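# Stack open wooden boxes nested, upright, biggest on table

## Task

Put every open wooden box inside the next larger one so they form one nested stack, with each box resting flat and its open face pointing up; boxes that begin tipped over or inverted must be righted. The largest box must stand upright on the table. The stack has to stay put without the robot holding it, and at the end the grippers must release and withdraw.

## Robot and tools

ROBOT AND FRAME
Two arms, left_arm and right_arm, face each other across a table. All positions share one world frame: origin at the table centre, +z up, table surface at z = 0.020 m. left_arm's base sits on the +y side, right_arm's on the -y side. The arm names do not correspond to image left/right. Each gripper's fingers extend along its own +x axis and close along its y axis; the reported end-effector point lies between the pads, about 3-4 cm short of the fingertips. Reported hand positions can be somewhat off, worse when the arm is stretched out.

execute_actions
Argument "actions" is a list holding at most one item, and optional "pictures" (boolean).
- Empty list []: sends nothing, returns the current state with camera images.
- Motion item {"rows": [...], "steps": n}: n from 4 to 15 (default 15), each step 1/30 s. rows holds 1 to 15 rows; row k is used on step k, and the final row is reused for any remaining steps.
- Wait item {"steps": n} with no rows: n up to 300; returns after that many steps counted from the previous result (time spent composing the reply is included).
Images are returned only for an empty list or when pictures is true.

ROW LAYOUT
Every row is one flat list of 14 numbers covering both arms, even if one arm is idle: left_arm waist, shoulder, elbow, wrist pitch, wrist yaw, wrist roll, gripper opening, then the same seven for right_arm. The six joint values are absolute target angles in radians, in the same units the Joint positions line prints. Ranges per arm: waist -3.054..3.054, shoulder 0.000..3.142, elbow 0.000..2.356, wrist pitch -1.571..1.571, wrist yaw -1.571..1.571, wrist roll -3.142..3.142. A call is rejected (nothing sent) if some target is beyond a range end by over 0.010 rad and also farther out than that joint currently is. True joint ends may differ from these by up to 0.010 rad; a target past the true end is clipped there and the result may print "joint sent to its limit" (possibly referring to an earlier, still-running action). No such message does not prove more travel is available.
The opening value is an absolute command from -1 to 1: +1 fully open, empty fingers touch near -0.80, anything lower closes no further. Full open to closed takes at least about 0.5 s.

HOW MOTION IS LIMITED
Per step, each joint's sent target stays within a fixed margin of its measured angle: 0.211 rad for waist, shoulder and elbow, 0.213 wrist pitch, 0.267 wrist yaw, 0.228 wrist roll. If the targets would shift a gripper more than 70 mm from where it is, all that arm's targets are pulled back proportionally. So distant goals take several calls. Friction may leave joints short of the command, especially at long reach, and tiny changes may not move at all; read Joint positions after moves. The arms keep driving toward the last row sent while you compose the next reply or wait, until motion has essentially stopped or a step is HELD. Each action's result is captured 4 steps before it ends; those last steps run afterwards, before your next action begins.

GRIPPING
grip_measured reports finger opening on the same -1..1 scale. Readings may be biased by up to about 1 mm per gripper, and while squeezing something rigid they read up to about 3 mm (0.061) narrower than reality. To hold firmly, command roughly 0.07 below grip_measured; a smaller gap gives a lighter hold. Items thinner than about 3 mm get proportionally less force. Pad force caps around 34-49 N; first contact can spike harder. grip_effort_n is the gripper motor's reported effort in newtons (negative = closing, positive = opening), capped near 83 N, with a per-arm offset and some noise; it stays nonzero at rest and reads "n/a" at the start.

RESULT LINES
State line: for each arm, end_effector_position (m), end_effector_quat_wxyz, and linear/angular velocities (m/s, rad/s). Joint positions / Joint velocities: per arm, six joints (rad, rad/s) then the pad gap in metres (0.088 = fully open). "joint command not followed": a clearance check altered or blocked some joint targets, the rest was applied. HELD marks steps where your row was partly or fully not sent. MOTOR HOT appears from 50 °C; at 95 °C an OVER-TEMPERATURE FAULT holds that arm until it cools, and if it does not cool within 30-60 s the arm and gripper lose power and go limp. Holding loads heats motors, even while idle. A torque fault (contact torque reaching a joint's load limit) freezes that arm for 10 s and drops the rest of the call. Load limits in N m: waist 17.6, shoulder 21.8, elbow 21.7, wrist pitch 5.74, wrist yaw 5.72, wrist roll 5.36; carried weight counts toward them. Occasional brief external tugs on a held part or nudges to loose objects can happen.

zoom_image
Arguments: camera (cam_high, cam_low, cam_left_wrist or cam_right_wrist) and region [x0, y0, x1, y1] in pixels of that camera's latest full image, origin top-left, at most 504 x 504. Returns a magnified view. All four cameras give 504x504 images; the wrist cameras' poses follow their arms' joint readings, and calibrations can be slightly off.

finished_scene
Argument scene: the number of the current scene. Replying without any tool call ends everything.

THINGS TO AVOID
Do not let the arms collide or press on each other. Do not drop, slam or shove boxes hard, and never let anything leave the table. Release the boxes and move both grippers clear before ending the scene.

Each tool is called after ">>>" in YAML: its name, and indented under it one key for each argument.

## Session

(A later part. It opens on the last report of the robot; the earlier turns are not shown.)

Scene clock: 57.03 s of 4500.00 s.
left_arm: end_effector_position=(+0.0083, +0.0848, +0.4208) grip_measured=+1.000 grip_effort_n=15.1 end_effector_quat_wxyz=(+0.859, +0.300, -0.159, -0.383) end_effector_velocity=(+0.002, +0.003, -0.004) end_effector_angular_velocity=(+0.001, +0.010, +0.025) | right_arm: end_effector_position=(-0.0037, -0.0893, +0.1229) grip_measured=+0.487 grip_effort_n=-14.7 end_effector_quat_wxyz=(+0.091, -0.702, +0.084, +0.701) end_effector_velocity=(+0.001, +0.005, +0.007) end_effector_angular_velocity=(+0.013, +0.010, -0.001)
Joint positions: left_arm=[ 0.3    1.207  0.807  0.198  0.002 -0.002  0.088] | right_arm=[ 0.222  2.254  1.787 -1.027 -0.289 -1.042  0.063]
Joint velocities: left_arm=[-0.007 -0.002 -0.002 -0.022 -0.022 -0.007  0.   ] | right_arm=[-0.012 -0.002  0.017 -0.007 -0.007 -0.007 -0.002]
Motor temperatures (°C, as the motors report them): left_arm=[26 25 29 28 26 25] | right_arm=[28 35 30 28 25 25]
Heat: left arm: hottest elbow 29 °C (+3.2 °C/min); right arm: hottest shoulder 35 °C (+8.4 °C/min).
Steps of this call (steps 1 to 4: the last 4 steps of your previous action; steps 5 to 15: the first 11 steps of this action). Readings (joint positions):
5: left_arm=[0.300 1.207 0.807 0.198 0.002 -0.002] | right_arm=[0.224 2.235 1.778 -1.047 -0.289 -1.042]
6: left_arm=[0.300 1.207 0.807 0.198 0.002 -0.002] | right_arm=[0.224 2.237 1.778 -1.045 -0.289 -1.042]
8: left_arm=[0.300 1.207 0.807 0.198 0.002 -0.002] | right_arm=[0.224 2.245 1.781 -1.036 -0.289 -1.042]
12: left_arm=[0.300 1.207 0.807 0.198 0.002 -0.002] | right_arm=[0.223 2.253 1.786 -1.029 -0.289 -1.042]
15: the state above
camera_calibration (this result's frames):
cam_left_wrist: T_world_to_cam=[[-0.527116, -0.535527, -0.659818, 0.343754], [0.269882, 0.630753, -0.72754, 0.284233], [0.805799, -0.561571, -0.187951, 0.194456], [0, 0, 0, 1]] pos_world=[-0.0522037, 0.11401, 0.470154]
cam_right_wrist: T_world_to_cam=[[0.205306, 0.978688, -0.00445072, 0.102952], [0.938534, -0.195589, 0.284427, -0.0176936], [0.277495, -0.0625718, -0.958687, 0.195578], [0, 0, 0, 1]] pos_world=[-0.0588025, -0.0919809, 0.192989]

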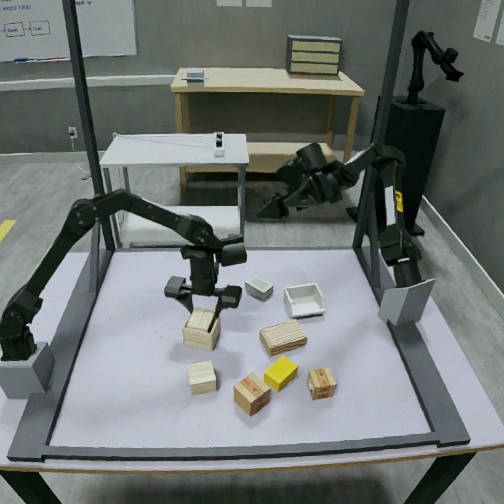

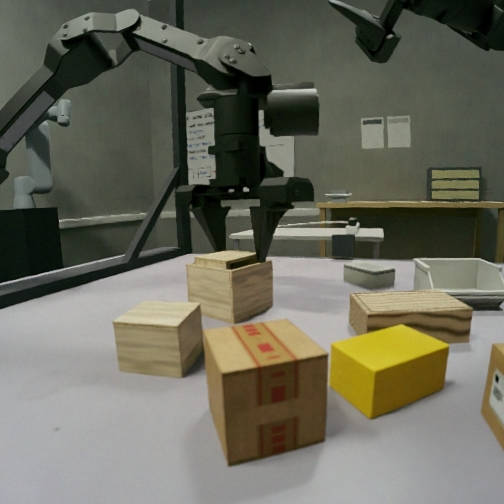

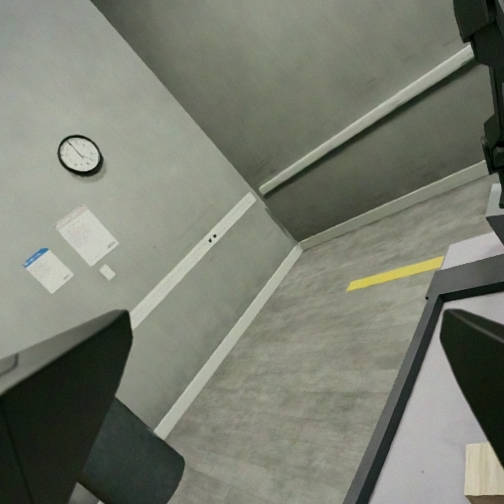

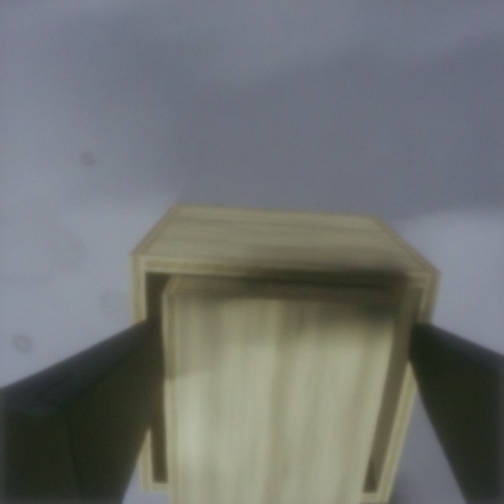

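Blocked at the rim likely. Close and lift.

>>> execute_actions:
  actions:
    - {"rows":[[0.3,1.2,0.8,0.2,0,0,1,0.223,2.262,1.786,-1.03,-0.29,-1.04,0.25]],"steps":12}

>>> execute_actions:
  actions:
    - {"rows":[[0.3,1.2,0.8,0.2,0,0,1,0.223,2.24,1.78,-1.04,-0.29,-1.04,0.25],[0.3,1.2,0.8,0.2,0,0,1,0.223,2.22,1.78,-1.06,-0.29,-1.04,0.25],[0.3,1.2,0.8,0.2,0,0,1,0.223,2.20,1.775,-1.075,-0.29,-1.04,0.25]],"steps":15}
  pictures: true

Scene clock: 57.47 s of 4500.00 s.
left_arm: end_effector_position=(+0.0083, +0.0848, +0.4208) grip_measured=+1.000 grip_effort_n=15.1 end_effector_quat_wxyz=(+0.859, +0.300, -0.159, -0.383) end_effector_velocity=(-0.000, +0.002, -0.004) end_effector_angular_velocity=(+0.006, +0.013, +0.011) | right_arm: end_effector_position=(-0.0032, -0.0885, +0.1231) grip_measured=+0.284 grip_effort_n=-65.8 end_effector_quat_wxyz=(+0.092, -0.702, +0.084, +0.702) end_effector_velocity=(+0.004, +0.001, +0.002) end_effector_angular_velocity=(+0.002, -0.007, -0.015)
Joint positions: left_arm=[ 0.3    1.207  0.807  0.198  0.002 -0.002  0.088] | right_arm=[ 0.221  2.255  1.788 -1.025 -0.289 -1.042  0.053]
Joint velocities: left_arm=[-0.007 -0.007 -0.002 -0.022 -0.007 -0.007  0.   ] | right_arm=[-0.007 -0.002  0.002 -0.007  0.007  0.007 -0.008]
Motor temperatures (°C, as the motors report them): left_arm=[26 25 29 28 26 25] | right_arm=[28 35 30 28 25 25]
Heat: left arm: hottest elbow 29 °C (+3.1 °C/min); right arm: hottest shoulder 35 °C (+8.4 °C/min).
Steps of this call (steps 1 to 4: the last 4 steps of your previous action; step 5: the robot went on to your last target; steps 6 to 13: the first 8 steps of this action). Readings (joint positions):
6: left_arm=[0.300 1.207 0.807 0.198 0.002 -0.002] | right_arm=[0.222 2.255 1.788 -1.026 -0.289 -1.042]
7: left_arm=[0.300 1.207 0.807 0.198 0.002 -0.002] | right_arm=[0.222 2.255 1.788 -1.025 -0.289 -1.042]
9: left_arm=[0.300 1.207 0.807 0.198 0.002 -0.002] | right_arm=[0.221 2.255 1.788 -1.025 -0.289 -1.042]
13: the state above

Scene clock: 57.97 s of 4500.00 s.
left_arm: end_effector_position=(+0.0083, +0.0848, +0.4208) grip_measured=+1.000 grip_effort_n=15.1 end_effector_quat_wxyz=(+0.859, +0.300, -0.159, -0.383) end_effector_velocity=(+0.002, +0.002, -0.003) end_effector_angular_velocity=(-0.014, +0.016, +0.018) | right_arm: end_effector_position=(-0.0061, -0.0963, +0.1398) grip_measured=+0.272 grip_effort_n=-83.5 end_effector_quat_wxyz=(+0.091, -0.702, +0.086, +0.701) end_effector_velocity=(-0.005, -0.002, +0.017) end_effector_angular_velocity=(+0.019, +0.013, +0.026)
Joint positions: left_arm=[ 0.3    1.207  0.807  0.198  0.002 -0.002  0.088] | right_arm=[ 0.221  2.211  1.785 -1.07  -0.289 -1.042  0.052]
Joint velocities: left_arm=[-0.007 -0.002 -0.007 -0.007 -0.022 -0.022  0.   ] | right_arm=[-0.002 -0.042  0.002 -0.022 -0.007 -0.022 -0.   ]
Motor temperatures (°C, as the motors report them): left_arm=[26 25 29 28 26 25] | right_arm=[28 35 30 28 25 25]
Heat: left arm: hottest elbow 29 °C (+3.1 °C/min); right arm: hottest shoulder 35 °C (+8.3 °C/min).
Steps of this call (steps 1 to 4: the last 4 steps of your previous action; steps 5 to 15: the first 11 steps of this action). Readings (joint positions):
5: left_arm=[0.300 1.207 0.807 0.198 0.002 -0.002] | right_arm=[0.221 2.254 1.788 -1.026 -0.289 -1.042]
6: left_arm=[0.300 1.207 0.807 0.198 0.002 -0.002] | right_arm=[0.221 2.252 1.788 -1.029 -0.289 -1.042]
8: left_arm=[0.300 1.207 0.807 0.198 0.002 -0.002] | right_arm=[0.221 2.244 1.786 -1.053 -0.289 -1.042]
12: left_arm=[0.300 1.207 0.807 0.198 0.002 -0.002] | right_arm=[0.221 2.221 1.785 -1.066 -0.289 -1.042]
15: the state above
camera_calibration (this result's frames):
cam_left_wrist: T_world_to_cam=[[-0.527116, -0.535527, -0.659818, 0.343754], [0.269882, 0.630753, -0.72754, 0.284233], [0.805799, -0.561571, -0.187951, 0.194456], [0, 0, 0, 1]] pos_world=[-0.0522037, 0.11401, 0.470154]
cam_right_wrist: T_world_to_cam=[[0.207739, 0.978167, -0.00584124, 0.110565], [0.937882, -0.19748, 0.285269, -0.0219464], [0.277887, -0.06474, -0.95843, 0.211756], [0, 0, 0, 1]] pos_world=[-0.0612297, -0.0987755, 0.209859]

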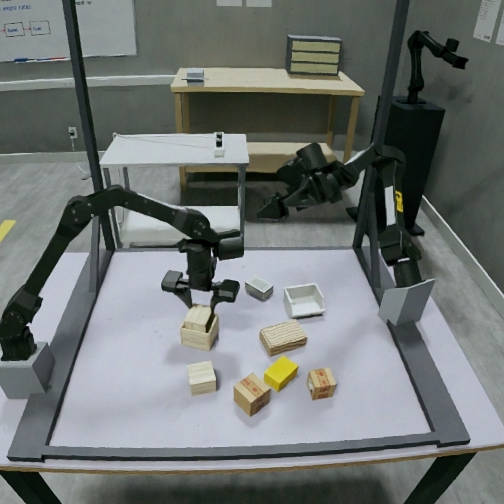

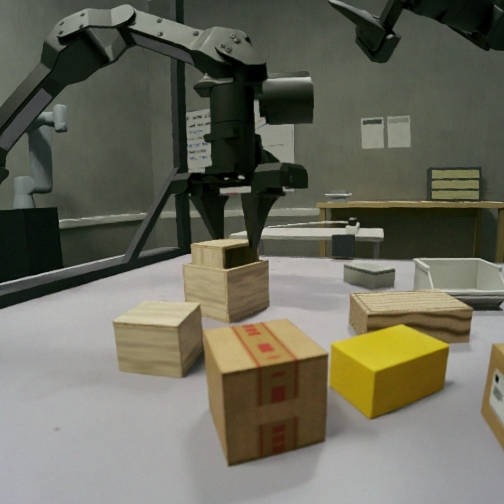

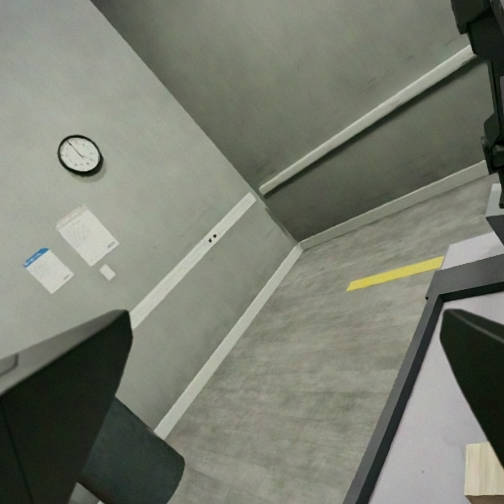

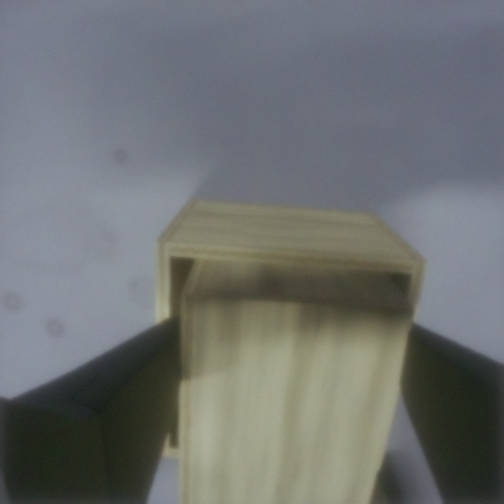

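>>> execute_actions:
  actions:
    - {"rows":[[0.3,1.2,0.8,0.2,0,0,1,0.215,2.20,1.81,-1.11,-0.29,-1.05,0.22],[0.3,1.2,0.8,0.2,0,0,1,0.21,2.20,1.84,-1.14,-0.29,-1.05,0.22],[0.3,1.2,0.8,0.2,0,0,1,0.205,2.20,1.87,-1.17,-0.29,-1.06,0.22],[0.3,1.2,0.8,0.2,0,0,1,0.197,2.20,1.90,-1.20,-0.29,-1.07,0.22],[0.3,1.2,0.8,0.2,0,0,1,0.19,2.20,1.925,-1.23,-0.29,-1.07,0.22]],"steps":15}
  pictures: true

Scene clock: 61.53 s of 4500.00 s.
left_arm: end_effector_position=(+0.0083, +0.0848, +0.4208) grip_measured=+1.000 grip_effort_n=15.1 end_effector_quat_wxyz=(+0.859, +0.300, -0.159, -0.383) end_effector_velocity=(+0.002, +0.003, -0.001) end_effector_angular_velocity=(+0.005, -0.005, +0.026) | right_arm: end_effector_position=(-0.0045, -0.0923, +0.1768) grip_measured=+0.272 grip_effort_n=-83.5 end_effector_quat_wxyz=(+0.094, -0.703, +0.088, +0.700) end_effector_velocity=(+0.006, +0.001, +0.032) end_effector_angular_velocity=(-0.009, +0.018, -0.023)
Joint positions: left_arm=[ 0.3    1.207  0.807  0.198  0.002 -0.002  0.088] | right_arm=[ 0.191  2.202  1.909 -1.214 -0.289 -1.065  0.052]
Joint velocities: left_arm=[-0.002 -0.002  0.002 -0.022 -0.022  0.007  0.   ] | right_arm=[-0.042 -0.007  0.1   -0.125 -0.022 -0.022 -0.   ]
Motor temperatures (°C, as the motors report them): left_arm=[26 25 29 28 26 25] | right_arm=[28 36 30 28 25 25]
Heat: left arm: hottest elbow 29 °C (+2.0 °C/min); right arm: hottest shoulder 36 °C (+9.1 °C/min).
Steps of this call (steps 1 to 4: the last 4 steps of your previous action; steps 5 to 15: the robot went on to your last target; steps 16 to 90: nothing new was sent; then 0.20 s passed at rest; steps 91 to 101: the first 11 steps of this action). Readings (joint positions):
91: left_arm=[0.300 1.207 0.807 0.198 0.002 -0.002] | right_arm=[0.221 2.210 1.785 -1.075 -0.289 -1.042]
92: left_arm=[0.300 1.207 0.807 0.198 0.002 -0.002] | right_arm=[0.221 2.210 1.789 -1.089 -0.289 -1.042]
94: left_arm=[0.300 1.207 0.807 0.198 0.002 -0.002] | right_arm=[0.218 2.210 1.813 -1.130 -0.289 -1.050]
98: left_arm=[0.300 1.207 0.807 0.198 0.002 -0.002] | right_arm=[0.200 2.207 1.886 -1.194 -0.289 -1.062]
101: the state above
camera_calibration (this result's frames):
cam_left_wrist: T_world_to_cam=[[-0.527116, -0.535527, -0.659818, 0.343754], [0.269882, 0.630753, -0.72754, 0.284233], [0.805799, -0.561571, -0.187951, 0.194456], [0, 0, 0, 1]] pos_world=[-0.0522037, 0.11401, 0.470154]
cam_right_wrist: T_world_to_cam=[[0.215224, 0.976547, -0.00580492, 0.106444], [0.935711, -0.204515, 0.287434, -0.0341906], [0.279505, -0.0672943, -0.957783, 0.246676], [0, 0, 0, 1]] pos_world=[-0.059864, -0.0943402, 0.246707]

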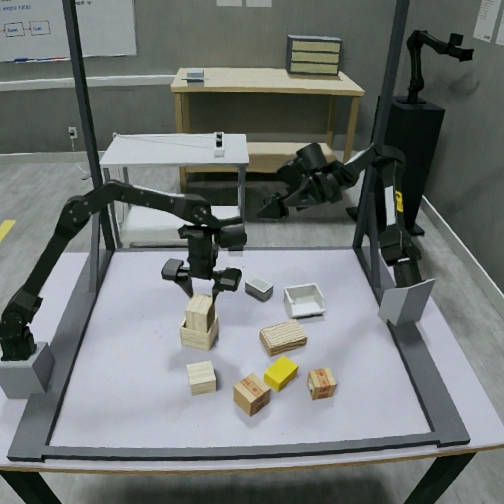

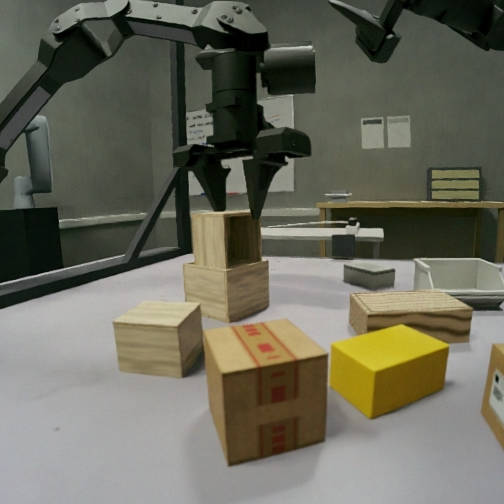

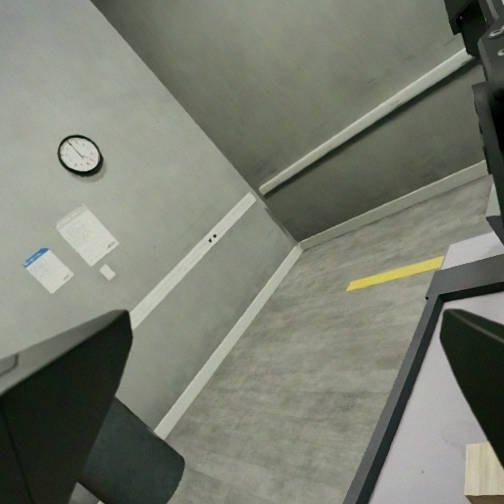

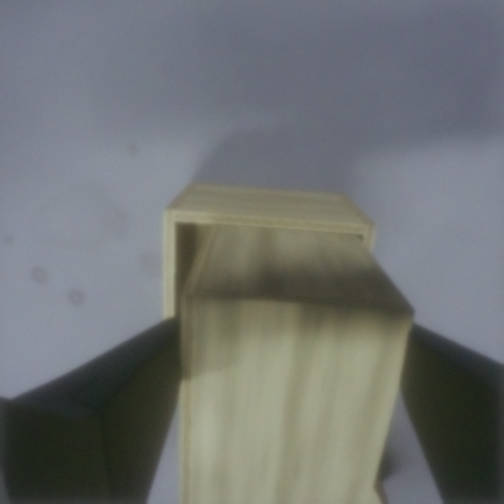

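>>> execute_actions:
  actions:
    - {"rows":[[0.3,1.2,0.8,0.2,0,0,1,0.19,2.19,1.95,-1.26,-0.29,-1.07,0.22],[0.3,1.2,0.8,0.2,0,0,1,0.19,2.18,1.98,-1.30,-0.29,-1.07,0.22],[0.3,1.2,0.8,0.2,0,0,1,0.19,2.18,1.98,-1.30,-0.29,-1.07,0.22],[0.3,1.2,0.8,0.2,0,0,1,0.19,2.18,1.98,-1.30,-0.29,-1.07,0.22],[0.3,1.2,0.8,0.2,0,0,1,0.19,2.18,1.98,-1.30,-0.29,-1.07,0.22],[0.3,1.2,0.8,0.2,0,0,1,0.19,2.18,1.98,-1.30,-0.29,-1.07,0.22],[0.3,1.2,0.8,0.2,0,0,1,0.22,2.18,1.98,-1.29,-0.29,-1.12,0.22],[0.3,1.2,0.8,0.2,0,0,1,0.25,2.18,1.98,-1.28,-0.28,-1.17,0.22],[0.3,1.2,0.8,0.2,0,0,1,0.28,2.18,1.98,-1.27,-0.28,-1.22,0.22],[0.3,1.2,0.8,0.2,0,0,1,0.31,2.18,1.98,-1.26,-0.28,-1.27,0.22],[0.3,1.2,0.8,0.2,0,0,1,0.34,2.18,1.98,-1.25,-0.28,-1.32,0.22]],"steps":15}

>>> execute_actions:
  actions:
    - {"rows":[[0.3,1.2,0.8,0.2,0,0,1,0.37,2.18,1.98,-1.25,-0.27,-1.37,0.22],[0.3,1.2,0.8,0.2,0,0,1,0.40,2.18,1.98,-1.24,-0.27,-1.42,0.22],[0.3,1.2,0.8,0.2,0,0,1,0.43,2.18,1.98,-1.23,-0.27,-1.47,0.22],[0.3,1.2,0.8,0.2,0,0,1,0.46,2.18,1.98,-1.22,-0.266,-1.52,0.22],[0.3,1.2,0.8,0.2,0,0,1,0.481,2.18,1.98,-1.22,-0.266,-1.56,0.22],[0.3,1.2,0.8,0.2,0,0,1,0.481,2.18,1.98,-1.22,-0.266,-1.56,0.22],[0.3,1.2,0.8,0.2,0,0,1,0.481,2.20,1.98,-1.20,-0.266,-1.56,0.22],[0.3,1.2,0.8,0.2,0,0,1,0.481,2.22,1.98,-1.18,-0.266,-1.56,0.22],[0.3,1.2,0.8,0.2,0,0,1,0.481,2.24,1.98,-1.16,-0.266,-1.56,0.22],[0.3,1.2,0.8,0.2,0,0,1,0.481,2.26,1.98,-1.14,-0.266,-1.56,0.22]],"steps":15}
  pictures: true

Scene clock: 62.73 s of 4500.00 s.
left_arm: end_effector_position=(+0.0083, +0.0848, +0.4208) grip_measured=+1.000 grip_effort_n=15.1 end_effector_quat_wxyz=(+0.859, +0.300, -0.159, -0.383) end_effector_velocity=(+0.000, +0.003, +0.001) end_effector_angular_velocity=(-0.003, -0.012, +0.017) | right_arm: end_effector_position=(-0.0276, -0.0989, +0.1912) grip_measured=+0.272 grip_effort_n=-83.5 end_effector_quat_wxyz=(+0.034, -0.708, +0.028, +0.704) end_effector_velocity=(-0.274, -0.057, -0.077) end_effector_angular_velocity=(+0.029, +0.028, +1.868)
Joint positions: left_arm=[ 0.3    1.207  0.807  0.198  0.002 -0.002  0.088] | right_arm=[ 0.235  2.188  1.969 -1.273 -0.284 -1.19   0.052]
Joint velocities: left_arm=[-0.002 -0.007 -0.002 -0.007 -0.022  0.007  0.   ] | right_arm=[ 0.662 -0.002  0.017  0.227  0.022 -1.165  0.   ]
Motor temperatures (°C, as the motors report them): left_arm=[26 25 29 28 26 25] | right_arm=[28 36 30 28 25 25]
Heat: left arm: hottest elbow 29 °C (+2.0 °C/min); right arm: hottest shoulder 36 °C (+9.0 °C/min).
Steps of this call (steps 1 to 4: the last 4 steps of your previous action; steps 5 to 25: the robot went on to your last target; steps 26 to 36: the first 11 steps of this action). Readings (joint positions):
26: left_arm=[0.300 1.207 0.807 0.198 0.002 -0.002] | right_arm=[0.190 2.202 1.917 -1.231 -0.289 -1.068]
27: left_arm=[0.300 1.207 0.807 0.198 0.002 -0.002] | right_arm=[0.190 2.202 1.924 -1.244 -0.289 -1.068]
29: left_arm=[0.300 1.207 0.807 0.198 0.002 -0.002] | right_arm=[0.190 2.202 1.941 -1.271 -0.289 -1.068]
33: left_arm=[0.300 1.207 0.807 0.198 0.002 -0.002] | right_arm=[0.194 2.191 1.965 -1.284 -0.289 -1.094]
36: the state above

Scene clock: 63.23 s of 4500.00 s.
left_arm: end_effector_position=(+0.0083, +0.0848, +0.4208) grip_measured=+1.000 grip_effort_n=15.1 end_effector_quat_wxyz=(+0.859, +0.300, -0.159, -0.383) end_effector_velocity=(-0.003, -0.002, +0.002) end_effector_angular_velocity=(-0.011, -0.002, -0.008) | right_arm: end_effector_position=(-0.1281, -0.1302, +0.1590) grip_measured=+0.271 grip_effort_n=-83.5 end_effector_quat_wxyz=(+0.172, +0.678, +0.191, -0.688) end_effector_velocity=(-0.070, +0.039, -0.140) end_effector_angular_velocity=(+0.079, +0.027, +0.396)
Joint positions: left_arm=[ 0.3    1.207  0.807  0.198  0.002 -0.002  0.088] | right_arm=[ 0.481  2.2    1.979 -1.175 -0.271 -1.537  0.052]
Joint velocities: left_arm=[-0.007 -0.002  0.002  0.007 -0.007 -0.007  0.   ] | right_arm=[ 0.173  0.305  0.032  0.403  0.037 -0.198 -0.   ]
Motor temperatures (°C, as the motors report them): left_arm=[26 25 29 28 26 25] | right_arm=[28 36 30 28 25 25]
Heat: left arm: hottest elbow 29 °C (+2.0 °C/min); right arm: hottest shoulder 36 °C (+9.1 °C/min).
Steps of this call (steps 1 to 4: the last 4 steps of your previous action; steps 5 to 15: the first 11 steps of this action). Readings (joint positions):
5: left_arm=[0.300 1.207 0.807 0.198 0.002 -0.002] | right_arm=[0.336 2.186 1.972 -1.259 -0.281 -1.297]
6: left_arm=[0.300 1.207 0.807 0.198 0.002 -0.002] | right_arm=[0.346 2.183 1.974 -1.256 -0.280 -1.323]
8: left_arm=[0.300 1.207 0.807 0.198 0.002 -0.002] | right_arm=[0.370 2.181 1.975 -1.246 -0.272 -1.391]
12: left_arm=[0.300 1.207 0.807 0.198 0.002 -0.002] | right_arm=[0.446 2.180 1.976 -1.222 -0.267 -1.505]
15: the state above
camera_calibration (this result's frames):
cam_left_wrist: T_world_to_cam=[[-0.527116, -0.535527, -0.659818, 0.343754], [0.269882, 0.630753, -0.72754, 0.284233], [0.805799, -0.561571, -0.187951, 0.194456], [0, 0, 0, 1]] pos_world=[-0.0522037, 0.11401, 0.470154]
cam_right_wrist: T_world_to_cam=[[-0.532341, 0.84637, 0.0164487, 0.0536896], [0.815126, 0.507253, 0.279758, 0.157246], [0.228435, 0.162335, -0.95993, 0.285349], [0, 0, 0, 1]] pos_world=[-0.164778, -0.171527, 0.229041]

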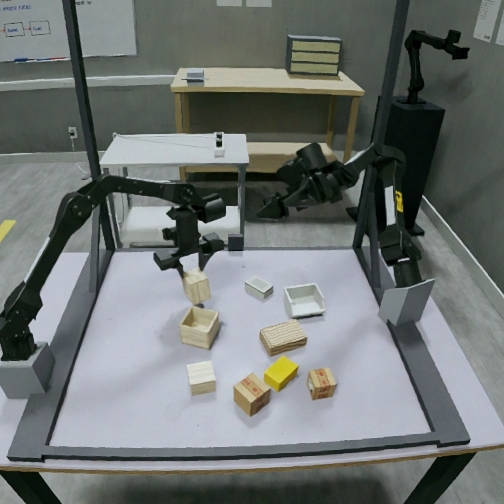

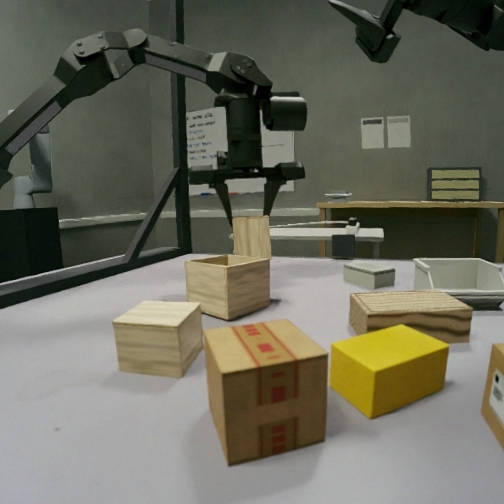

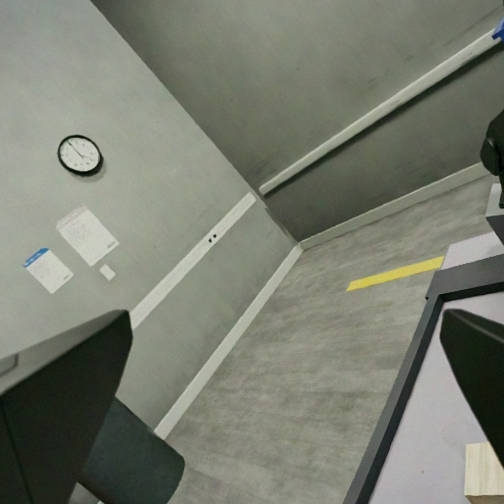

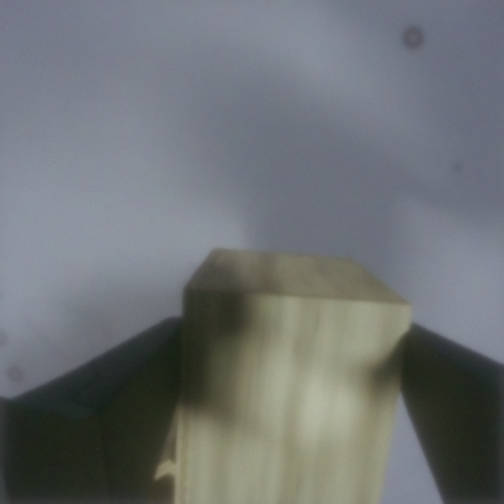

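>>> execute_actions:
  actions:
    - {"rows":[[0.3,1.2,0.8,0.2,0,0,1,0.481,2.27,1.98,-1.135,-0.266,-1.56,0.22],[0.3,1.2,0.8,0.2,0,0,1,0.481,2.27,1.98,-1.135,-0.266,-1.56,0.22],[0.3,1.2,0.8,0.2,0,0,1,0.481,2.28,1.98,-1.125,-0.266,-1.56,0.22],[0.3,1.2,0.8,0.2,0,0,1,0.481,2.29,1.98,-1.12,-0.266,-1.56,0.22],[0.3,1.2,0.8,0.2,0,0,1,0.481,2.30,1.98,-1.115,-0.266,-1.56,0.22]],"steps":15}

Scene clock: 63.77 s of 4500.00 s.
left_arm: end_effector_position=(+0.0083, +0.0848, +0.4208) grip_measured=+1.000 grip_effort_n=15.1 end_effector_quat_wxyz=(+0.859, +0.300, -0.159, -0.383) end_effector_velocity=(+0.000, +0.001, +0.002) end_effector_angular_velocity=(-0.009, -0.017, +0.011) | right_arm: end_effector_position=(-0.1223, -0.1201, +0.1234) grip_measured=+0.271 grip_effort_n=-83.5 end_effector_quat_wxyz=(-0.186, -0.681, -0.187, +0.683) end_effector_velocity=(+0.029, +0.013, -0.011) end_effector_angular_velocity=(+0.001, -0.066, -0.045)
Joint positions: left_arm=[ 0.3    1.207  0.807  0.198  0.002 -0.002  0.088] | right_arm=[ 0.481  2.284  1.979 -1.12  -0.268 -1.558  0.052]
Joint velocities: left_arm=[-0.002 -0.002 -0.002  0.007 -0.022  0.007  0.   ] | right_arm=[-0.042  0.037 -0.002 -0.007  0.051 -0.007 -0.   ]
Motor temperatures (°C, as the motors report them): left_arm=[26 25 29 28 26 25] | right_arm=[28 36 30 28 25 25]
Heat: left arm: hottest elbow 29 °C (+2.0 °C/min); right arm: hottest shoulder 36 °C (+9.0 °C/min).
Steps of this call (steps 1 to 4: the last 4 steps of your previous action; step 5: the robot went on to your last target; steps 6 to 16: the first 11 steps of this action). Readings (joint positions):
6: left_arm=[0.300 1.207 0.807 0.198 0.002 -0.002] | right_arm=[0.482 2.249 1.979 -1.149 -0.269 -1.554]
7: left_arm=[0.300 1.207 0.807 0.198 0.002 -0.002] | right_arm=[0.481 2.251 1.979 -1.145 -0.269 -1.555]
9: left_arm=[0.300 1.207 0.807 0.198 0.002 -0.002] | right_arm=[0.481 2.254 1.979 -1.137 -0.269 -1.556]
13: left_arm=[0.300 1.207 0.807 0.198 0.002 -0.002] | right_arm=[0.481 2.272 1.979 -1.123 -0.269 -1.557]
16: the state above

>>> execute_actions:
  actions:
    - {"rows":[[0.3,1.2,0.8,0.2,0,0,1,0.481,2.285,1.98,-1.12,-0.266,-1.56,0.6],[0.3,1.2,0.8,0.2,0,0,1,0.481,2.285,1.98,-1.12,-0.266,-1.56,0.6],[0.3,1.2,0.8,0.2,0,0,1,0.481,2.285,1.98,-1.12,-0.266,-1.56,0.6],[0.3,1.2,0.8,0.2,0,0,1,0.481,2.285,1.98,-1.12,-0.266,-1.56,0.6],[0.3,1.2,0.8,0.2,0,0,1,0.481,2.285,1.98,-1.12,-0.266,-1.56,0.6],[0.3,1.2,0.8,0.2,0,0,1,0.481,2.285,1.98,-1.12,-0.266,-1.56,0.6],[0.3,1.2,0.8,0.2,0,0,1,0.481,2.285,1.98,-1.12,-0.266,-1.56,0.6],[0.3,1.2,0.8,0.2,0,0,1,0.481,2.285,1.98,-1.12,-0.266,-1.56,0.6],[0.3,1.2,0.8,0.2,0,0,1,0.481,2.15,1.95,-1.22,-0.266,-1.56,0.8]],"steps":15}

>>> execute_actions:
  actions:
    - {"rows":[[0.3,1.2,0.8,0.2,0,0,1,0.507,1.80,1.3,-0.5,-0.2,0.215,1]],"steps":15}

>>> execute_actions:
  actions:
    - {"rows":[[0.3,1.2,0.8,0.2,0,0,1,0.507,1.81,1.073,-0.15,-0.173,0.215,1]],"steps":15}

>>> execute_actions:
  actions:
    - {"rows":[[0.3,1.2,0.8,0.2,0,0,1,0.507,1.82,1.073,-0.15,-0.173,0.215,1]],"steps":15}
  pictures: true

Scene clock: 64.70 s of 4500.00 s.
left_arm: end_effector_position=(+0.0083, +0.0848, +0.4208) grip_measured=+1.000 grip_effort_n=15.1 end_effector_quat_wxyz=(+0.859, +0.300, -0.159, -0.383) end_effector_velocity=(-0.002, +0.001, +0.002) end_effector_angular_velocity=(+0.001, -0.009, +0.003) | right_arm: end_effector_position=(-0.1183, -0.1327, +0.1369) grip_measured=+0.685 grip_effort_n=18.4 end_effector_quat_wxyz=(-0.193, -0.685, -0.173, +0.681) end_effector_velocity=(+0.021, -0.138, +0.212) end_effector_angular_velocity=(-0.139, -0.110, -0.043)
Joint positions: left_arm=[ 0.3    1.207  0.807  0.198  0.002 -0.002  0.088] | right_arm=[ 0.48   2.245  1.965 -1.179 -0.268 -1.558  0.073]
Joint velocities: left_arm=[-0.002 -0.007  0.002 -0.007 -0.007  0.007  0.   ] | right_arm=[-0.002 -0.603 -0.193 -0.593  0.022 -0.007  0.049]
Motor temperatures (°C, as the motors report them): left_arm=[26 25 29 28 26 25] | right_arm=[28 37 30 27 25 25]
Heat: left arm: hottest elbow 29 °C (+2.0 °C/min); right arm: hottest shoulder 37 °C (+10.1 °C/min).
Steps of this call (steps 1 to 4: the last 4 steps of your previous action; steps 5 to 15: the robot went on to your last target; steps 16 to 17: nothing new was sent; steps 18 to 28: the first 11 steps of this action). Readings (joint positions):
18: left_arm=[0.300 1.207 0.807 0.198 0.002 -0.002] | right_arm=[0.480 2.286 1.979 -1.117 -0.268 -1.558]
19: left_arm=[0.300 1.207 0.807 0.198 0.002 -0.002] | right_arm=[0.480 2.286 1.979 -1.117 -0.268 -1.558]
21: left_arm=[0.300 1.207 0.807 0.198 0.002 -0.002] | right_arm=[0.480 2.286 1.979 -1.117 -0.268 -1.558]
25: left_arm=[0.300 1.207 0.807 0.198 0.002 -0.002] | right_arm=[0.480 2.286 1.979 -1.117 -0.268 -1.558]
28: the state above

Scene clock: 65.20 s of 4500.00 s.
left_arm: end_effector_position=(+0.0083, +0.0848, +0.4208) grip_measured=+1.000 grip_effort_n=15.1 end_effector_quat_wxyz=(+0.859, +0.300, -0.159, -0.383) end_effector_velocity=(-0.002, -0.001, -0.000) end_effector_angular_velocity=(-0.004, +0.005, -0.012) | right_arm: end_effector_position=(-0.1388, -0.1429, +0.2111) grip_measured=+0.988 grip_effort_n=18.8 end_effector_quat_wxyz=(+0.102, -0.623, -0.172, +0.756) end_effector_velocity=(+0.076, +0.003, -0.221) end_effector_angular_velocity=(-0.032, +0.702, -1.325)
Joint positions: left_arm=[ 0.3    1.207  0.807  0.198  0.002 -0.002  0.088] | right_arm=[ 0.504  1.803  1.496 -0.671 -0.21  -0.997  0.087]
Joint velocities: left_arm=[-0.002 -0.002 -0.002  0.007  0.007 -0.007  0.   ] | right_arm=[-0.002 -0.164 -1.277  1.429  0.037  1.531  0.004]
Motor temperatures (°C, as the motors report them): left_arm=[26 25 29 28 26 25] | right_arm=[28 37 30 27 25 25]
Heat: left arm: hottest elbow 29 °C (+2.0 °C/min); right arm: hottest shoulder 37 °C (+9.1 °C/min).
Steps of this call (steps 1 to 4: the last 4 steps of your previous action; steps 5 to 15: the first 11 steps of this action). Readings (joint positions):
5: left_arm=[0.300 1.207 0.807 0.198 0.002 -0.002] | right_arm=[0.481 2.141 1.940 -1.176 -0.262 -1.526]
6: left_arm=[0.300 1.207 0.807 0.198 0.002 -0.002] | right_arm=[0.484 2.101 1.889 -1.117 -0.244 -1.471]
8: left_arm=[0.300 1.207 0.807 0.198 0.002 -0.002] | right_arm=[0.492 2.014 1.793 -1.027 -0.227 -1.366]
12: left_arm=[0.300 1.207 0.807 0.198 0.002 -0.002] | right_arm=[0.504 1.853 1.618 -0.825 -0.214 -1.155]
15: the state above

Scene clock: 65.70 s of 4500.00 s.
left_arm: end_effector_position=(+0.0083, +0.0848, +0.4208) grip_measured=+1.000 grip_effort_n=15.1 end_effector_quat_wxyz=(+0.859, +0.300, -0.159, -0.383) end_effector_velocity=(-0.000, +0.000, +0.000) end_effector_angular_velocity=(-0.015, +0.016, +0.004) | right_arm: end_effector_position=(-0.1044, -0.1478, +0.1296) grip_measured=+0.998 grip_effort_n=18.4 end_effector_quat_wxyz=(+0.352, -0.512, +0.100, +0.777) end_effector_velocity=(-0.027, +0.035, +0.024) end_effector_angular_velocity=(-0.155, +0.806, -1.283)
Joint positions: left_arm=[ 0.3    1.207  0.807  0.198  0.002 -0.002  0.088] | right_arm=[ 0.505  1.81   1.097 -0.178 -0.179 -0.206  0.088]
Joint velocities: left_arm=[-0.002 -0.002  0.002 -0.007 -0.007 -0.022  0.   ] | right_arm=[-0.002  0.002 -0.002  0.242  0.007  1.546 -0.   ]
Motor temperatures (°C, as the motors report them): left_arm=[26 25 29 28 26 25] | right_arm=[28 37 30 27 25 25]
Heat: left arm: hottest elbow 29 °C (+2.0 °C/min); right arm: hottest shoulder 37 °C (+9.0 °C/min).
Steps of this call (steps 1 to 4: the last 4 steps of your previous action; steps 5 to 15: the first 11 steps of this action). Readings (joint positions):
5: left_arm=[0.300 1.207 0.807 0.198 0.002 -0.002] | right_arm=[0.504 1.805 1.324 -0.525 -0.203 -0.733]
6: left_arm=[0.300 1.207 0.807 0.198 0.002 -0.002] | right_arm=[0.505 1.804 1.281 -0.462 -0.196 -0.681]
8: left_arm=[0.300 1.207 0.807 0.198 0.002 -0.002] | right_arm=[0.505 1.802 1.202 -0.368 -0.188 -0.575]
12: left_arm=[0.300 1.207 0.807 0.198 0.002 -0.002] | right_arm=[0.505 1.810 1.106 -0.227 -0.180 -0.365]
15: the state above

Scene clock: 66.20 s of 4500.00 s.
left_arm: end_effector_position=(+0.0083, +0.0848, +0.4208) grip_measured=+1.000 grip_effort_n=15.1 end_effector_quat_wxyz=(+0.859, +0.300, -0.159, -0.383) end_effector_velocity=(+0.001, +0.001, -0.001) end_effector_angular_velocity=(+0.007, -0.004, +0.009) | right_arm: end_effector_position=(-0.1050, -0.1464, +0.1294) grip_measured=+0.998 grip_effort_n=18.8 end_effector_quat_wxyz=(+0.450, -0.424, +0.253, +0.745) end_effector_velocity=(+0.006, -0.007, -0.005) end_effector_angular_velocity=(-0.049, +0.006, -0.053)
Joint positions: left_arm=[ 0.3    1.207  0.807  0.198  0.002 -0.002  0.088] | right_arm=[ 0.505  1.81   1.087 -0.152 -0.178  0.204  0.088]
Joint velocities: left_arm=[-0.002 -0.002 -0.002 -0.007 -0.007  0.007  0.   ] | right_arm=[-0.002 -0.002 -0.007 -0.037 -0.007  0.051 -0.   ]
Motor temperatures (°C, as the motors report them): left_arm=[26 25 29 28 26 25] | right_arm=[28 37 30 28 25 25]
Heat: left arm: hottest elbow 29 °C (+2.0 °C/min); right arm: hottest shoulder 37 °C (+9.1 °C/min).
Steps of this call (steps 1 to 4: the last 4 steps of your previous action; steps 5 to 15: the first 11 steps of this action). Readings (joint positions):
5: left_arm=[0.300 1.207 0.807 0.198 0.002 -0.002] | right_arm=[0.505 1.810 1.089 -0.159 -0.178 0.055]
6: left_arm=[0.300 1.207 0.807 0.198 0.002 -0.002] | right_arm=[0.505 1.810 1.088 -0.157 -0.178 0.095]
8: left_arm=[0.300 1.207 0.807 0.198 0.002 -0.002] | right_arm=[0.505 1.810 1.087 -0.155 -0.178 0.148]
12: left_arm=[0.300 1.207 0.807 0.198 0.002 -0.002] | right_arm=[0.505 1.810 1.087 -0.153 -0.178 0.193]
15: the state above
camera_calibration (this result's frames):
cam_left_wrist: T_world_to_cam=[[-0.527116, -0.535527, -0.659818, 0.343754], [0.269882, 0.630753, -0.72754, 0.284233], [0.805799, -0.561571, -0.187951, 0.194456], [0, 0, 0, 1]] pos_world=[-0.0522037, 0.11401, 0.470154]
cam_right_wrist: T_world_to_cam=[[0.863051, 0.50491, 0.0144624, 0.176946], [0.492356, -0.834505, -0.24736, -0.0071615], [-0.112826, 0.220605, -0.968816, 0.228066], [0, 0, 0, 1]] pos_world=[-0.123456, -0.14563, 0.216623]

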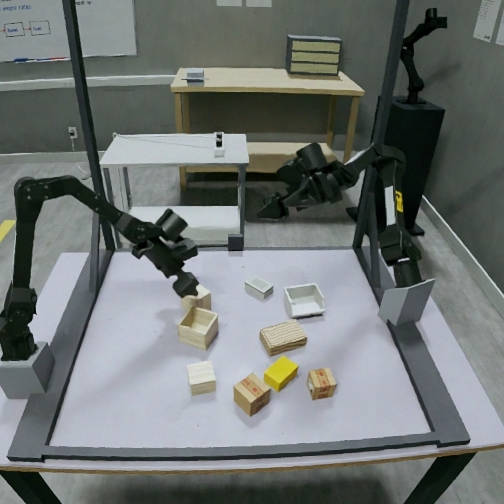

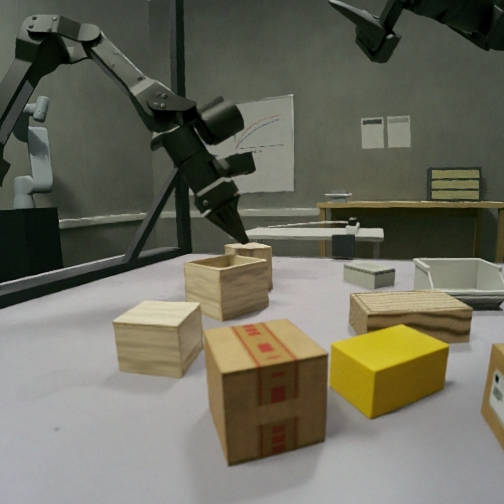

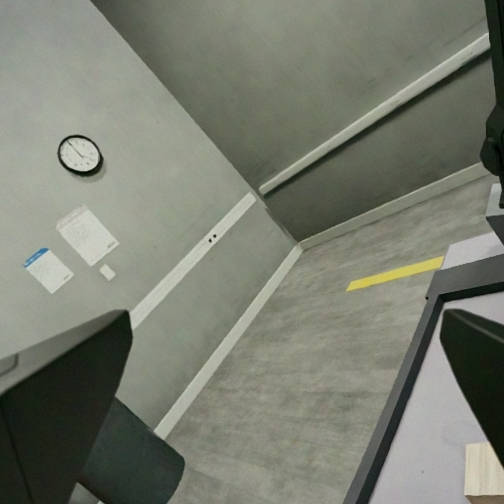

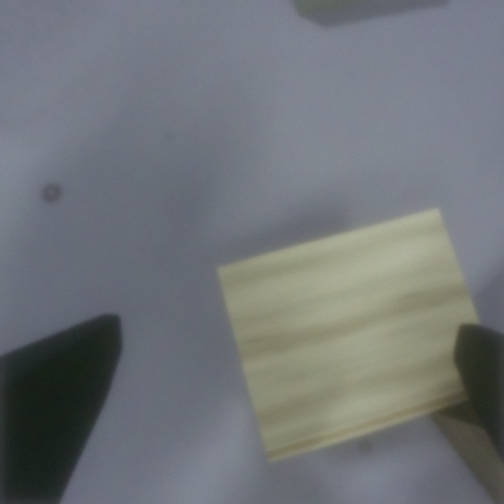

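>>> execute_actions:
  actions:
    - {"rows":[[0.3,1.2,0.8,0.2,0,0,1,0.42,1.85,1.01,-0.07,-0.375,-0.10,1]],"steps":15}

>>> execute_actions:
  actions:
    - {"rows":[[0.3,1.2,0.8,0.2,0,0,1,0.42,1.85,1.01,-0.07,-0.375,-0.10,1]],"steps":8}
  pictures: true

Scene clock: 67.23 s of 4500.00 s.
left_arm: end_effector_position=(+0.0083, +0.0848, +0.4208) grip_measured=+1.000 grip_effort_n=15.1 end_effector_quat_wxyz=(+0.859, +0.300, -0.159, -0.383) end_effector_velocity=(+0.003, +0.004, +0.001) end_effector_angular_velocity=(-0.018, -0.005, +0.031) | right_arm: end_effector_position=(-0.0894, -0.1448, +0.1221) grip_measured=+0.998 grip_effort_n=17.9 end_effector_quat_wxyz=(+0.354, -0.449, +0.190, +0.798) end_effector_velocity=(+0.001, -0.000, -0.002) end_effector_angular_velocity=(+0.042, -0.020, +0.145)
Joint positions: left_arm=[ 0.3    1.207  0.807  0.198  0.002 -0.002  0.088] | right_arm=[ 0.419  1.829  1.03  -0.071 -0.356 -0.083  0.088]
Joint velocities: left_arm=[-0.002 -0.002 -0.002 -0.007 -0.037 -0.007  0.   ] | right_arm=[-0.017  0.007 -0.017  0.037 -0.051 -0.154 -0.   ]
Motor temperatures (°C, as the motors report them): left_arm=[26 25 29 29 26 25] | right_arm=[28 37 30 28 25 25]
Heat: left arm: hottest elbow 29 °C (+2.0 °C/min); right arm: hottest shoulder 37 °C (+9.1 °C/min).
Steps of this call (steps 1 to 4: the last 4 steps of your previous action; steps 5 to 15: the robot went on to your last target; steps 16 to 20: nothing new was sent; steps 21 to 31: the first 11 steps of this action). Readings (joint positions):
21: left_arm=[0.300 1.207 0.807 0.198 0.002 -0.002] | right_arm=[0.500 1.812 1.080 -0.139 -0.199 0.182]
22: left_arm=[0.300 1.207 0.807 0.198 0.002 -0.002] | right_arm=[0.487 1.814 1.069 -0.115 -0.249 0.125]
24: left_arm=[0.300 1.207 0.807 0.198 0.002 -0.002] | right_arm=[0.456 1.822 1.049 -0.098 -0.302 0.029]
28: left_arm=[0.300 1.207 0.807 0.198 0.002 -0.002] | right_arm=[0.421 1.828 1.033 -0.077 -0.345 -0.060]
31: the state above

Scene clock: 67.50 s of 4500.00 s.
left_arm: end_effector_position=(+0.0083, +0.0848, +0.4208) grip_measured=+1.000 grip_effort_n=15.1 end_effector_quat_wxyz=(+0.859, +0.300, -0.159, -0.383) end_effector_velocity=(-0.002, -0.001, +0.003) end_effector_angular_velocity=(+0.000, -0.010, -0.011) | right_arm: end_effector_position=(-0.0890, -0.1451, +0.1219) grip_measured=+0.998 grip_effort_n=17.9 end_effector_quat_wxyz=(+0.349, -0.451, +0.186, +0.800) end_effector_velocity=(+0.006, -0.001, -0.003) end_effector_angular_velocity=(-0.001, -0.021, +0.003)
Joint positions: left_arm=[ 0.3    1.207  0.807  0.198  0.002 -0.002  0.088] | right_arm=[ 0.416  1.829  1.028 -0.069 -0.365 -0.097  0.088]
Joint velocities: left_arm=[ 0.002 -0.002  0.002  0.007  0.007  0.007  0.   ] | right_arm=[-0.007  0.002 -0.007 -0.007  0.007 -0.022 -0.   ]
Motor temperatures (°C, as the motors report them): left_arm=[26 25 29 29 26 25] | right_arm=[28 37 30 28 25 25]
Heat: left arm: hottest elbow 29 °C (+2.0 °C/min); right arm: hottest shoulder 37 °C (+9.1 °C/min).
Steps of this call (steps 1 to 4: the last 4 steps of your previous action; steps 5 to 8: the first 4 steps of this action). Readings (joint positions):
5: left_arm=[0.300 1.207 0.807 0.198 0.002 -0.002] | right_arm=[0.417 1.829 1.028 -0.069 -0.363 -0.095]
6: left_arm=[0.300 1.207 0.807 0.198 0.002 -0.002] | right_arm=[0.417 1.829 1.028 -0.069 -0.364 -0.096]
8: the state above
camera_calibration (this result's frames):
cam_left_wrist: T_world_to_cam=[[-0.527116, -0.535527, -0.659818, 0.343754], [0.269882, 0.630753, -0.72754, 0.284233], [0.805799, -0.561571, -0.187951, 0.194456], [0, 0, 0, 1]] pos_world=[-0.0522037, 0.11401, 0.470154]
cam_right_wrist: T_world_to_cam=[[0.696468, 0.717105, 0.0263355, 0.177149], [0.697506, -0.667899, -0.259607, 0.0281152], [-0.168576, 0.199177, -0.965355, 0.213804], [0, 0, 0, 1]] pos_world=[-0.106946, -0.150841, 0.209031]

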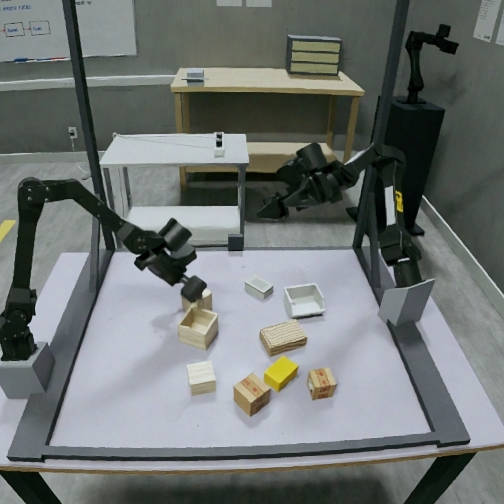

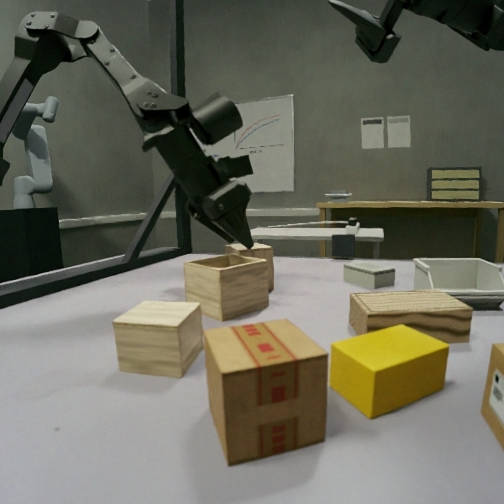

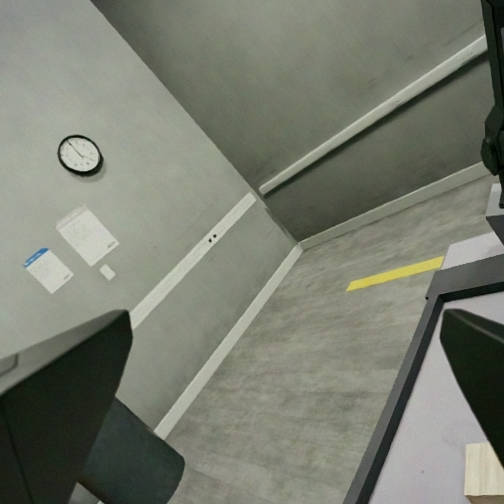

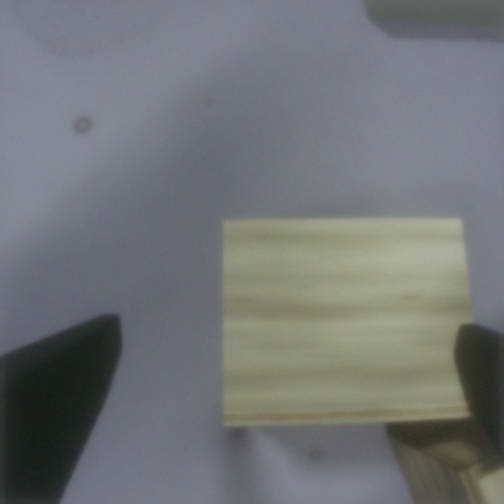

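>>> execute_actions:
  actions:
    - {"rows":[[0.3,1.2,0.8,0.2,0,0,1,0.38,1.90,1.035,-0.04,-0.395,-0.12,1]],"steps":12}
  pictures: true

Scene clock: 68.03 s of 4500.00 s.
left_arm: end_effector_position=(+0.0083, +0.0848, +0.4208) grip_measured=+1.000 grip_effort_n=15.1 end_effector_quat_wxyz=(+0.859, +0.300, -0.159, -0.383) end_effector_velocity=(+0.002, +0.001, -0.002) end_effector_angular_velocity=(-0.015, +0.016, +0.004) | right_arm: end_effector_position=(-0.0773, -0.1294, +0.1192) grip_measured=+0.998 grip_effort_n=17.9 end_effector_quat_wxyz=(+0.357, -0.443, +0.182, +0.802) end_effector_velocity=(+0.015, +0.014, -0.004) end_effector_angular_velocity=(+0.019, -0.010, -0.006)
Joint positions: left_arm=[ 0.3    1.207  0.807  0.198  0.002 -0.002  0.088] | right_arm=[ 0.374  1.868  1.041 -0.034 -0.381 -0.119  0.088]
Joint velocities: left_arm=[-0.002  0.002 -0.007  0.007 -0.007 -0.022  0.   ] | right_arm=[-0.042  0.037  0.012  0.022 -0.007 -0.037 -0.   ]
Motor temperatures (°C, as the motors report them): left_arm=[26 25 29 29 26 25] | right_arm=[28 36 30 28 25 25]
Heat: left arm: hottest elbow 29 °C (+2.0 °C/min); right arm: hottest shoulder 36 °C (+8.1 °C/min).
Steps of this call (steps 1 to 4: the last 4 steps of your previous action; steps 5 to 8: the robot went on to your last target; steps 9 to 16: the first 8 steps of this action). Readings (joint positions):
9: left_arm=[0.300 1.207 0.807 0.198 0.002 -0.002] | right_arm=[0.414 1.834 1.028 -0.065 -0.370 -0.102]
10: left_arm=[0.300 1.207 0.807 0.198 0.002 -0.002] | right_arm=[0.409 1.841 1.029 -0.053 -0.377 -0.108]
12: left_arm=[0.300 1.207 0.807 0.198 0.002 -0.002] | right_arm=[0.392 1.854 1.035 -0.042 -0.379 -0.114]
16: the state above
camera_calibration (this result's frames):
cam_left_wrist: T_world_to_cam=[[-0.527116, -0.535527, -0.659818, 0.343754], [0.269882, 0.630753, -0.72754, 0.284233], [0.805799, -0.561571, -0.187951, 0.194456], [0, 0, 0, 1]] pos_world=[-0.0522037, 0.11401, 0.470154]
cam_right_wrist: T_world_to_cam=[[0.703996, 0.709301, 0.0357987, 0.156205], [0.688714, -0.669521, -0.278233, 0.0310171], [-0.173383, 0.22053, -0.959846, 0.211869], [0, 0, 0, 1]] pos_world=[-0.0945953, -0.136753, 0.2064]

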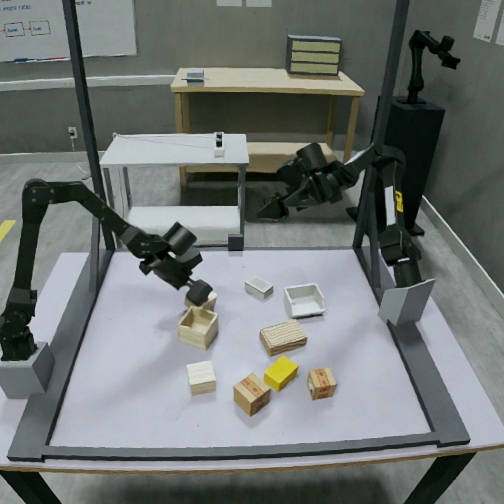

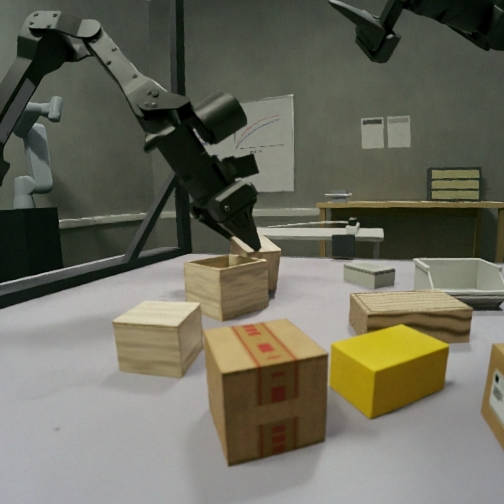

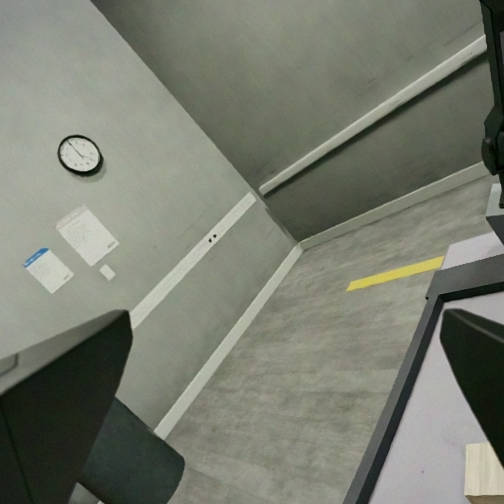

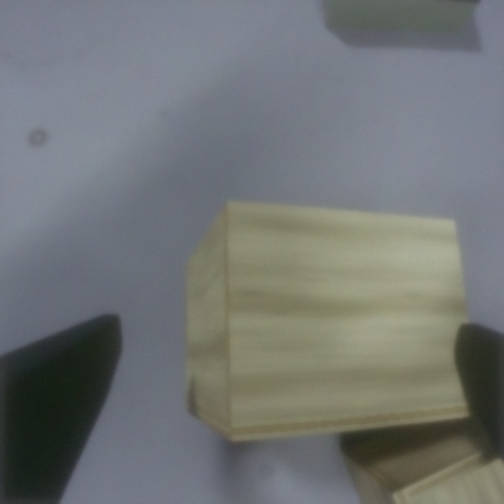

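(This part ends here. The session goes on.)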